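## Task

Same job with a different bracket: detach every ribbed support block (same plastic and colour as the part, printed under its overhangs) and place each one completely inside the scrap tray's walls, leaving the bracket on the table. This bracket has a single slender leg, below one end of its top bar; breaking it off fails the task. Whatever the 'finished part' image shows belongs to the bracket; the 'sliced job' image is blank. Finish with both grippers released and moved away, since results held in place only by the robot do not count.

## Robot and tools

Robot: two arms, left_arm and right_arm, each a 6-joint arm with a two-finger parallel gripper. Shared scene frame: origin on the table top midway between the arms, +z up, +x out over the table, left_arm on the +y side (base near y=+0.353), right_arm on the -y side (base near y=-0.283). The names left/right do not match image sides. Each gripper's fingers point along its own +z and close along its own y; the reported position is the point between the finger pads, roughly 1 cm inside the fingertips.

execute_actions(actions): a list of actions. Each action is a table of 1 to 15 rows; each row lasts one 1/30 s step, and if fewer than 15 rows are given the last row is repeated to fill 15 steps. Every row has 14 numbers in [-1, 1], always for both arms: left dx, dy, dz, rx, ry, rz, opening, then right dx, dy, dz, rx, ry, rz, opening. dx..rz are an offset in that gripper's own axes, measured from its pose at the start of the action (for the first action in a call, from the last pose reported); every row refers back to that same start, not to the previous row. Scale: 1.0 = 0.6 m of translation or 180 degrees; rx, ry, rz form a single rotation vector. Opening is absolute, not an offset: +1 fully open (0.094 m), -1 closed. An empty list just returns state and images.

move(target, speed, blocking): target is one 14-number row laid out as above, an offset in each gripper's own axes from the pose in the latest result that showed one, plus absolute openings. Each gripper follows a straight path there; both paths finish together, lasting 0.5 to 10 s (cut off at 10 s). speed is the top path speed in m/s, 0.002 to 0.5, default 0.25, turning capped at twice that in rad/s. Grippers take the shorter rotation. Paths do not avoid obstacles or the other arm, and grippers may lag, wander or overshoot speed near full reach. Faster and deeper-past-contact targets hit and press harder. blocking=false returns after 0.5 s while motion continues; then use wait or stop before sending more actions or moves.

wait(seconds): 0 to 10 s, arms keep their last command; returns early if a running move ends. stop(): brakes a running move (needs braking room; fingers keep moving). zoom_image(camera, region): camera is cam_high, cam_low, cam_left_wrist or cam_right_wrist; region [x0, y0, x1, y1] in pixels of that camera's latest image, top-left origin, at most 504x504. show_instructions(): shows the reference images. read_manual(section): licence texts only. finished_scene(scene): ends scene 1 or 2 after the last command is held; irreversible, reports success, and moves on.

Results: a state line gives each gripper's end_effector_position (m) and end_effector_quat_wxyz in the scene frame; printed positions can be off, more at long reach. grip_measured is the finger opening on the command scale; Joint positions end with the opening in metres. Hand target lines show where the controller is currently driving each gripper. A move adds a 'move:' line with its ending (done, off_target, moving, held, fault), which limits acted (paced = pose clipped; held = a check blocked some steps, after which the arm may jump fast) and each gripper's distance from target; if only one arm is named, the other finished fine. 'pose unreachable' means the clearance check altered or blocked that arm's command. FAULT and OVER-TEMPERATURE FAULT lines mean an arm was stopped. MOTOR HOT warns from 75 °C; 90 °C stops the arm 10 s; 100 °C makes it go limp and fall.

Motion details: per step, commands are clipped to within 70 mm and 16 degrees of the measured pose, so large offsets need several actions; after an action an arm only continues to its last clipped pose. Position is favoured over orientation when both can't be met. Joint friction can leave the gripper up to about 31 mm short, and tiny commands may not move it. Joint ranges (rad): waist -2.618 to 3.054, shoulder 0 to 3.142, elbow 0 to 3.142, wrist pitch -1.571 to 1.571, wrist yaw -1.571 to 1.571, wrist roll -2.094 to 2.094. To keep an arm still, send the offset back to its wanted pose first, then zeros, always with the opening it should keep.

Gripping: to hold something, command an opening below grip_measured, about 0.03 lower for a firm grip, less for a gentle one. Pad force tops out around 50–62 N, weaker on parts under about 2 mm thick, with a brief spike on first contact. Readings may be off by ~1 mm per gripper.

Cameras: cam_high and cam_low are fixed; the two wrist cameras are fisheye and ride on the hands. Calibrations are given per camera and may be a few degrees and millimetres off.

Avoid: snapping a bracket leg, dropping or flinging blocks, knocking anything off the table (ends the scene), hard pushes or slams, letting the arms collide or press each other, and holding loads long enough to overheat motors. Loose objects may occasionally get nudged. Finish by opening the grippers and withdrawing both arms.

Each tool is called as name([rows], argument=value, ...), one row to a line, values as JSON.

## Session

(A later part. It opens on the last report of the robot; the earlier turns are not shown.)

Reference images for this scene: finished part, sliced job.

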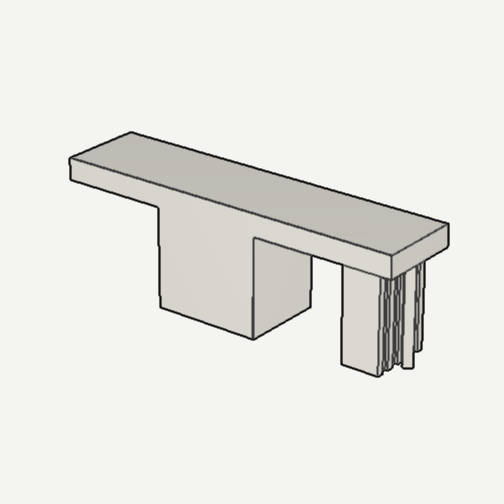

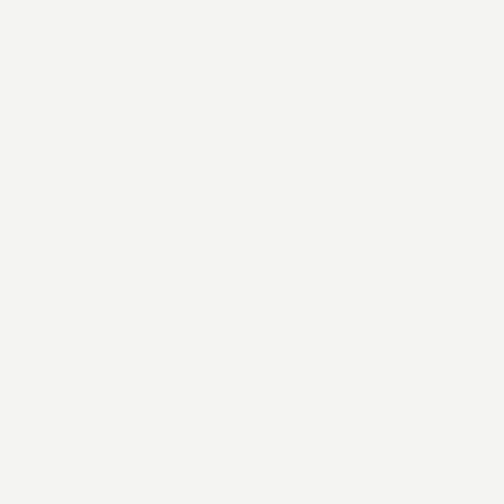

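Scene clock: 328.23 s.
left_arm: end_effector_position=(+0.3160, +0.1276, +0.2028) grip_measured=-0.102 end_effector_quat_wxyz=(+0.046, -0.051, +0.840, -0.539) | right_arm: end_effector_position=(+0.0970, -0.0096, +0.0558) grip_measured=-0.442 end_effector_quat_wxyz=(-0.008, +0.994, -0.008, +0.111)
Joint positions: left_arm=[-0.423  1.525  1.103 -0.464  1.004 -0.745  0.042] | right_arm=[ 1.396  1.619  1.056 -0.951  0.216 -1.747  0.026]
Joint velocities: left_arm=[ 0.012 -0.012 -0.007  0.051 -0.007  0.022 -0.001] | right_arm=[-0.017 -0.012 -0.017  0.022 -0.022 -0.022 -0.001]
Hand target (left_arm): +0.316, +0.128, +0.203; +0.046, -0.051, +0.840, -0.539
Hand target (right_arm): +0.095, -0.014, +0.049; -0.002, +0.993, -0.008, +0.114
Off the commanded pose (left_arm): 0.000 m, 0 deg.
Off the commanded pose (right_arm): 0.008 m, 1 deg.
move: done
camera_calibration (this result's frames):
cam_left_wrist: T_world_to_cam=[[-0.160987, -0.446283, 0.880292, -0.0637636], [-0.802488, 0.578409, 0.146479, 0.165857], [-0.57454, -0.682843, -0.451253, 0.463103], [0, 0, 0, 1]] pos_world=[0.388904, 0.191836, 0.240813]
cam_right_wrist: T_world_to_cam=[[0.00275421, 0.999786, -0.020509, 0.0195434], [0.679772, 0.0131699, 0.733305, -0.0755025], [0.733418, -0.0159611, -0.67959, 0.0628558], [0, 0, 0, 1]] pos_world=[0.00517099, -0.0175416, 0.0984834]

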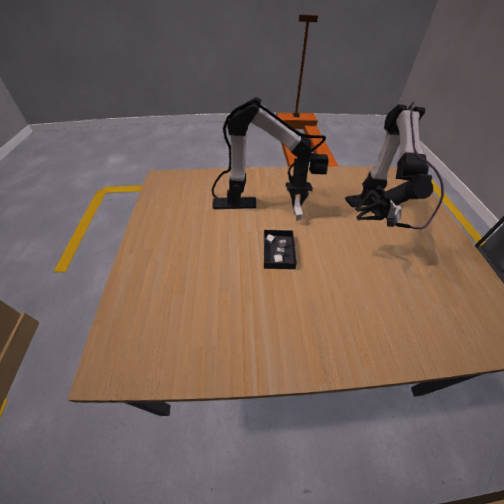

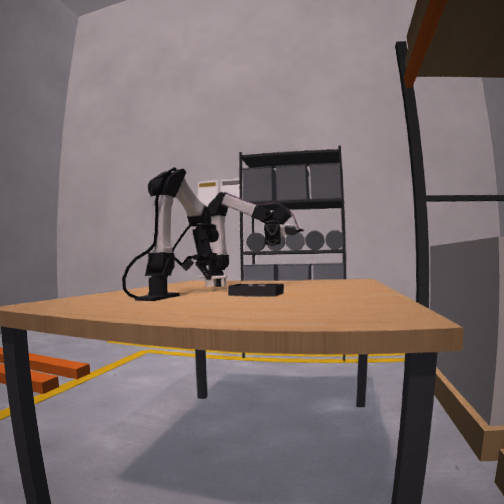

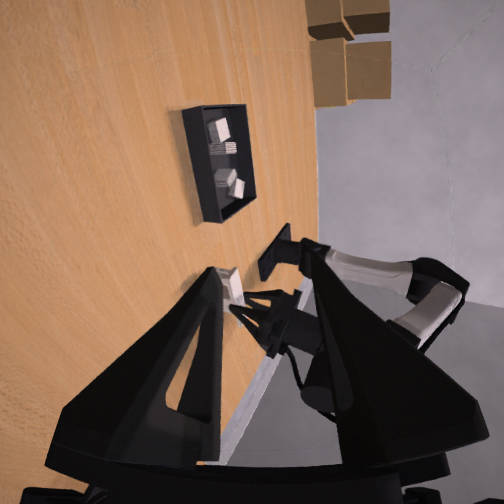

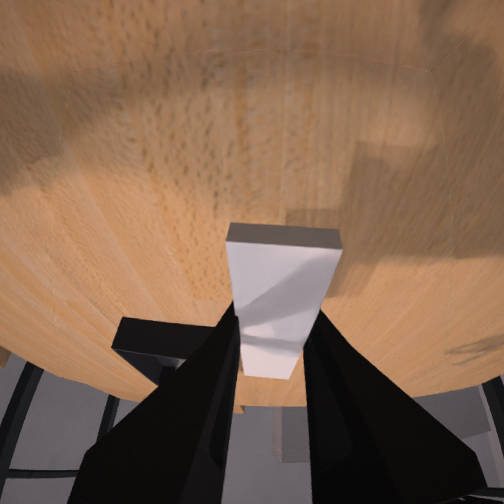

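move(target=[0,0,0,0,0,0,-0.1,-0.008,0.006,0.036,0,0,0,-0.55], speed=0.02)

zoom_image(camera="cam_low", region=[170,250,260,310])

Scene clock: 332.60 s.
left_arm: end_effector_position=(+0.3160, +0.1276, +0.2028) grip_measured=-0.102 end_effector_quat_wxyz=(+0.046, -0.051, +0.840, -0.539) | right_arm: end_effector_position=(+0.0976, -0.0078, +0.0444) grip_measured=-0.442 end_effector_quat_wxyz=(-0.021, +0.993, -0.010, +0.114)
Joint positions: left_arm=[-0.423  1.525  1.103 -0.464  1.004 -0.745  0.042] | right_arm=[ 1.396  1.619  1.006 -0.876  0.218 -1.747  0.026]
Joint velocities: left_arm=[-0.012  0.002  0.007  0.007  0.037 -0.051 -0.001] | right_arm=[-0.007  0.022 -0.007  0.037  0.081 -0.007  0.001]
Hand target (left_arm): +0.316, +0.128, +0.203; +0.046, -0.051, +0.840, -0.539
Hand target (right_arm): +0.097, -0.013, +0.034; -0.008, +0.994, -0.008, +0.111
Off the commanded pose (left_arm): 0.000 m, 0 deg.
Off the commanded pose (right_arm): 0.012 m, 1 deg.
move: off_target (right_arm)
camera_calibration (this result's frames):
cam_left_wrist: T_world_to_cam=[[-0.160987, -0.446283, 0.880292, -0.0637636], [-0.802488, 0.578409, 0.146479, 0.165857], [-0.57454, -0.682843, -0.451253, 0.463103], [0, 0, 0, 1]] pos_world=[0.388904, 0.191836, 0.240813]
cam_right_wrist: T_world_to_cam=[[0.0036536, 0.999983, 0.00451119, 0.0163203], [0.675197, -0.00579452, 0.737615, -0.0674933], [0.737629, 0.000350995, -0.675206, 0.0542437], [0, 0, 0, 1]] pos_world=[0.00549988, -0.0167301, 0.0863362]

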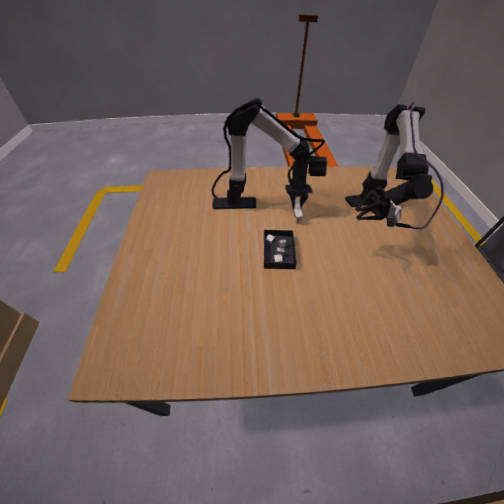

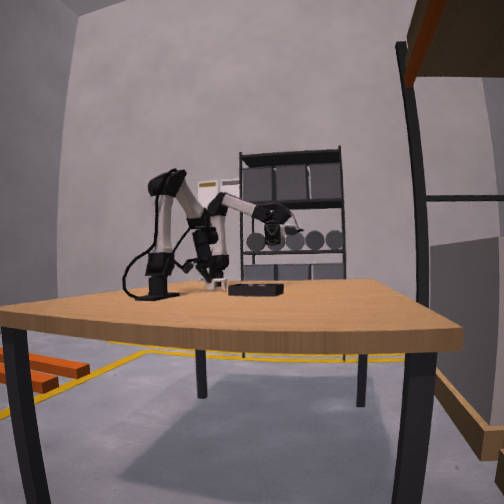

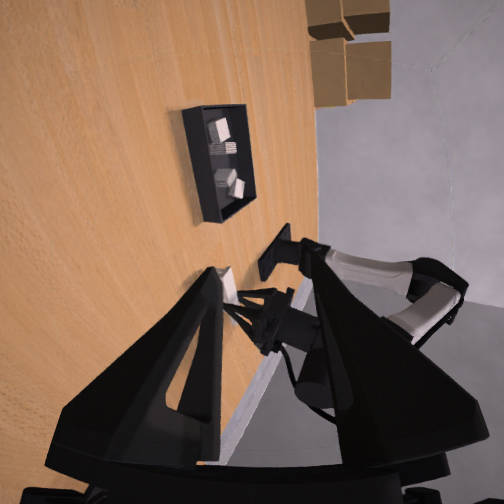

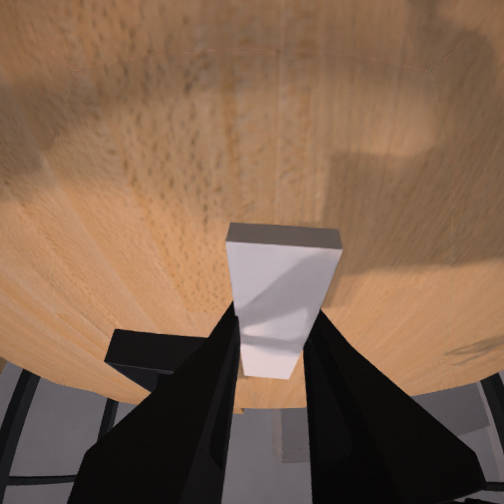

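Region (170, 250, 260, 310) of cam_low's 504x504 image, scaled by 5.600, with more detail than that image has.

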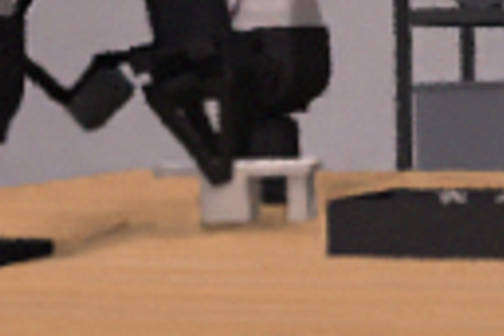

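move(target=[0,0,0,0,0,0,-0.1,-0.005,0.004,0.024,-0.012,0,0,-0.55], speed=0.02)

move(target=[0,0,0,0,0,0,-0.1,0,0,0,0,0,0,0.3])

move(target=[0,0,0,0,0,0,-0.1,0,0,-0.2,0,0,0,0.3])

Scene clock: 337.53 s.
left_arm: end_effector_position=(+0.3160, +0.1276, +0.2028) grip_measured=-0.102 end_effector_quat_wxyz=(+0.046, -0.051, +0.840, -0.539) | right_arm: end_effector_position=(+0.0976, -0.0081, +0.0376) grip_measured=-0.442 end_effector_quat_wxyz=(-0.011, +0.994, -0.009, +0.112)
Joint positions: left_arm=[-0.423  1.525  1.103 -0.464  1.004 -0.745  0.042] | right_arm=[ 1.396  1.645  1.006 -0.869  0.218 -1.746  0.026]
Joint velocities: left_arm=[ 0.017  0.007  0.012 -0.007  0.037 -0.037 -0.   ] | right_arm=[ 0.002 -0.012  0.002  0.051 -0.007  0.051  0.   ]
Hand target (left_arm): +0.316, +0.128, +0.203; +0.046, -0.051, +0.840, -0.539
Hand target (right_arm): +0.098, -0.010, +0.030; -0.002, +0.993, -0.012, +0.114
Off the commanded pose (left_arm): 0.000 m, 0 deg.
Off the commanded pose (right_arm): 0.008 m, 1 deg.
move: done
camera_calibration (this result's frames):
cam_left_wrist: T_world_to_cam=[[-0.160987, -0.446283, 0.880292, -0.0637636], [-0.802488, 0.578409, 0.146479, 0.165857], [-0.57454, -0.682843, -0.451253, 0.463103], [0, 0, 0, 1]] pos_world=[0.388904, 0.191836, 0.240813]
cam_right_wrist: T_world_to_cam=[[0.0040069, 0.999886, -0.0145324, 0.0173428], [0.677868, 0.00796813, 0.735141, -0.0624797], [0.735173, -0.0127967, -0.677759, 0.0499101], [0, 0, 0, 1]] pos_world=[0.00559087, -0.0162043, 0.0800104]

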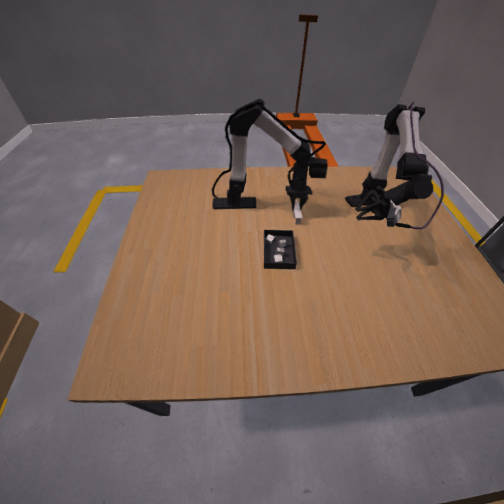

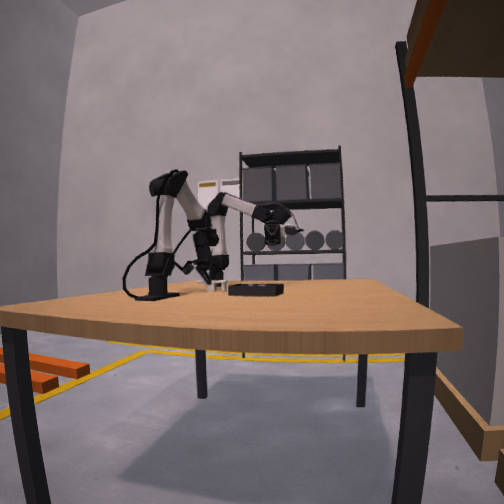

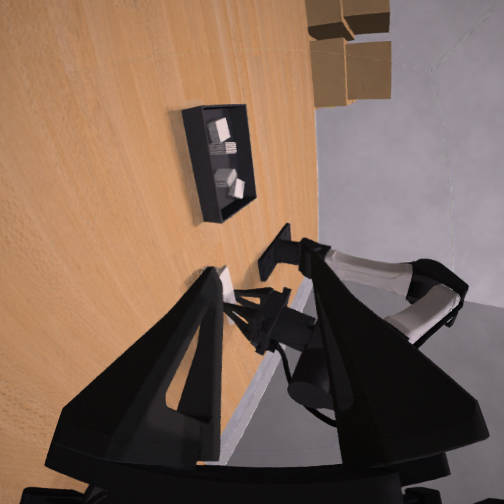

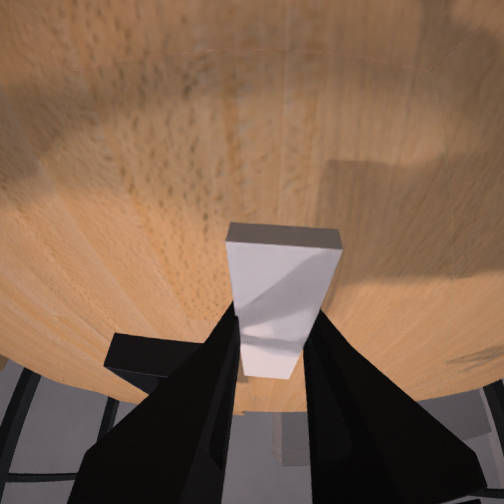

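Scene clock: 338.03 s.
left_arm: end_effector_position=(+0.3160, +0.1276, +0.2028) grip_measured=-0.102 end_effector_quat_wxyz=(+0.046, -0.051, +0.840, -0.539) | right_arm: end_effector_position=(+0.0976, -0.0081, +0.0376) grip_measured=+0.299 end_effector_quat_wxyz=(-0.011, +0.994, -0.009, +0.112)
Joint positions: left_arm=[-0.423  1.525  1.103 -0.464  1.004 -0.745  0.042] | right_arm=[ 1.396  1.645  1.006 -0.869  0.218 -1.746  0.061]
Joint velocities: left_arm=[-0.007  0.007 -0.012 -0.037 -0.037 -0.022  0.001] | right_arm=[-0.007 -0.007 -0.012 -0.037 -0.022  0.037 -0.001]
Hand target (left_arm): +0.316, +0.128, +0.203; +0.046, -0.051, +0.840, -0.539
Hand target (right_arm): +0.098, -0.008, +0.038; -0.011, +0.994, -0.009, +0.112
Off the commanded pose (left_arm): 0.000 m, 0 deg.
Off the commanded pose (right_arm): 0.000 m, 0 deg.
move: done
camera_calibration (this result's frames):
cam_left_wrist: T_world_to_cam=[[-0.160987, -0.446283, 0.880292, -0.0637636], [-0.802488, 0.578409, 0.146479, 0.165857], [-0.57454, -0.682843, -0.451253, 0.463103], [0, 0, 0, 1]] pos_world=[0.388904, 0.191836, 0.240813]
cam_right_wrist: T_world_to_cam=[[0.0040069, 0.999886, -0.0145324, 0.0173428], [0.677868, 0.00796813, 0.735141, -0.0624797], [0.735173, -0.0127967, -0.677759, 0.0499101], [0, 0, 0, 1]] pos_world=[0.00559087, -0.0162043, 0.0800104]

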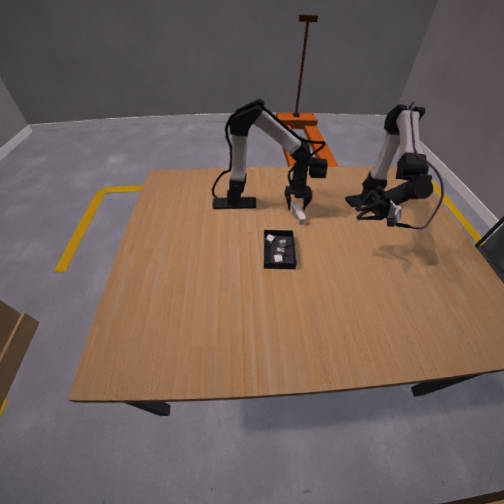

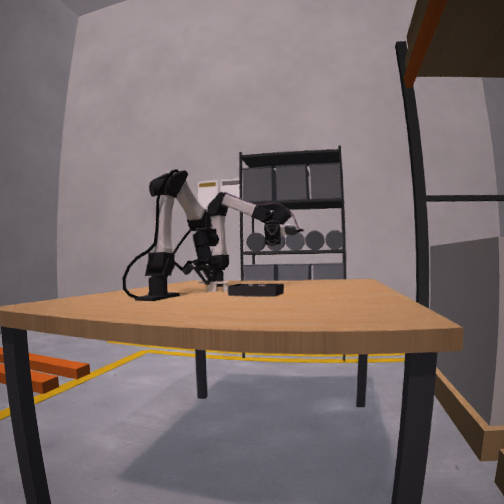

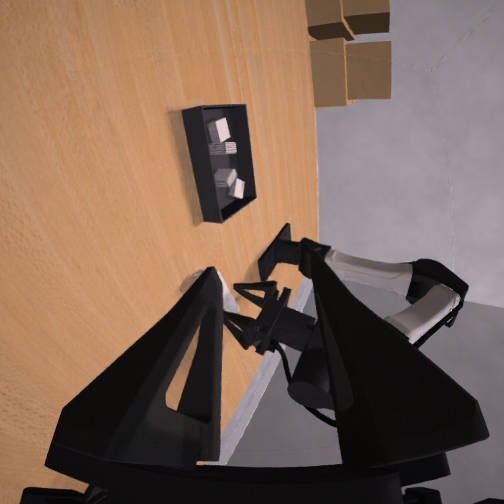

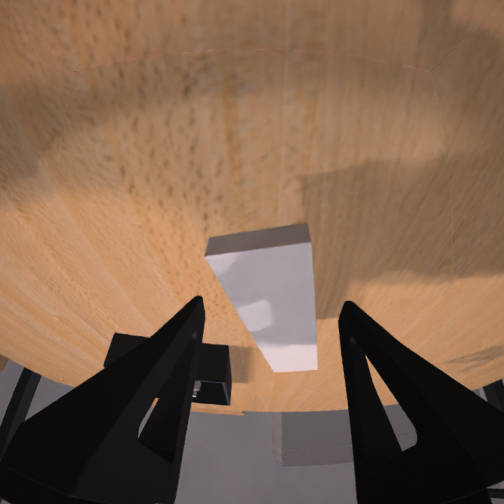

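Scene clock: 339.27 s.
left_arm: end_effector_position=(+0.3160, +0.1276, +0.2028) grip_measured=-0.102 end_effector_quat_wxyz=(+0.046, -0.051, +0.840, -0.539) | right_arm: end_effector_position=(+0.0721, -0.0094, +0.1488) grip_measured=+0.299 end_effector_quat_wxyz=(-0.008, +0.994, -0.008, +0.110)
Joint positions: left_arm=[-0.423  1.525  1.103 -0.464  1.004 -0.745  0.042] | right_arm=[ 1.484  1.565  1.376 -1.346  0.218 -1.657  0.061]
Joint velocities: left_arm=[ 0.002 -0.007 -0.002 -0.037  0.007  0.022 -0.001] | right_arm=[-0.012 -0.012  0.012 -0.037 -0.11  -0.022 -0.   ]
Hand target (left_arm): +0.316, +0.128, +0.203; +0.046, -0.051, +0.840, -0.539
Hand target (right_arm): +0.070, -0.009, +0.154; -0.011, +0.994, -0.009, +0.112
Off the commanded pose (left_arm): 0.000 m, 0 deg.
Off the commanded pose (right_arm): 0.006 m, 1 deg.
move: done
camera_calibration (this result's frames):
cam_left_wrist: T_world_to_cam=[[-0.160987, -0.446283, 0.880292, -0.0637636], [-0.802488, 0.578409, 0.146479, 0.165857], [-0.57454, -0.682843, -0.451253, 0.463103], [0, 0, 0, 1]] pos_world=[0.388904, 0.191836, 0.240813]
cam_right_wrist: T_world_to_cam=[[0.00245854, 0.999763, -0.0216419, 0.0214837], [0.681795, 0.0141562, 0.731406, -0.126607], [0.731539, -0.0165535, -0.681599, 0.144791], [0, 0, 0, 1]] pos_world=[-0.0196532, -0.0172895, 0.191755]

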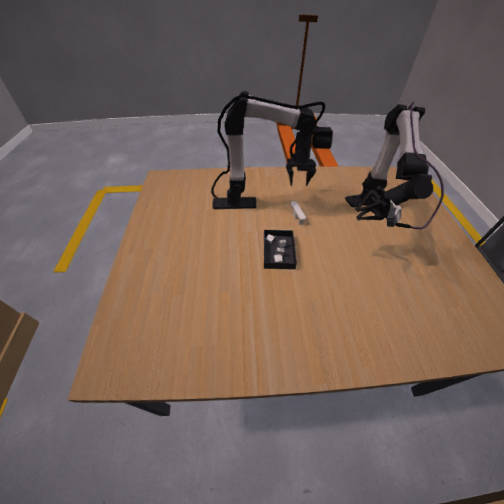

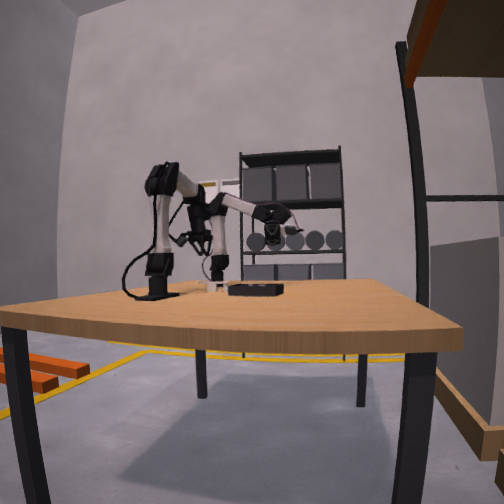

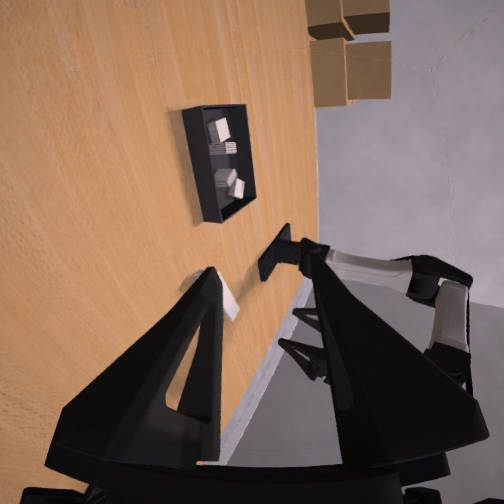

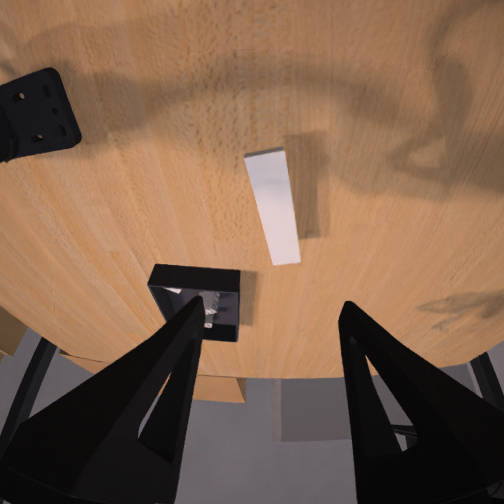

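finished_scene(scene=2)

The scene is finished: the task was done.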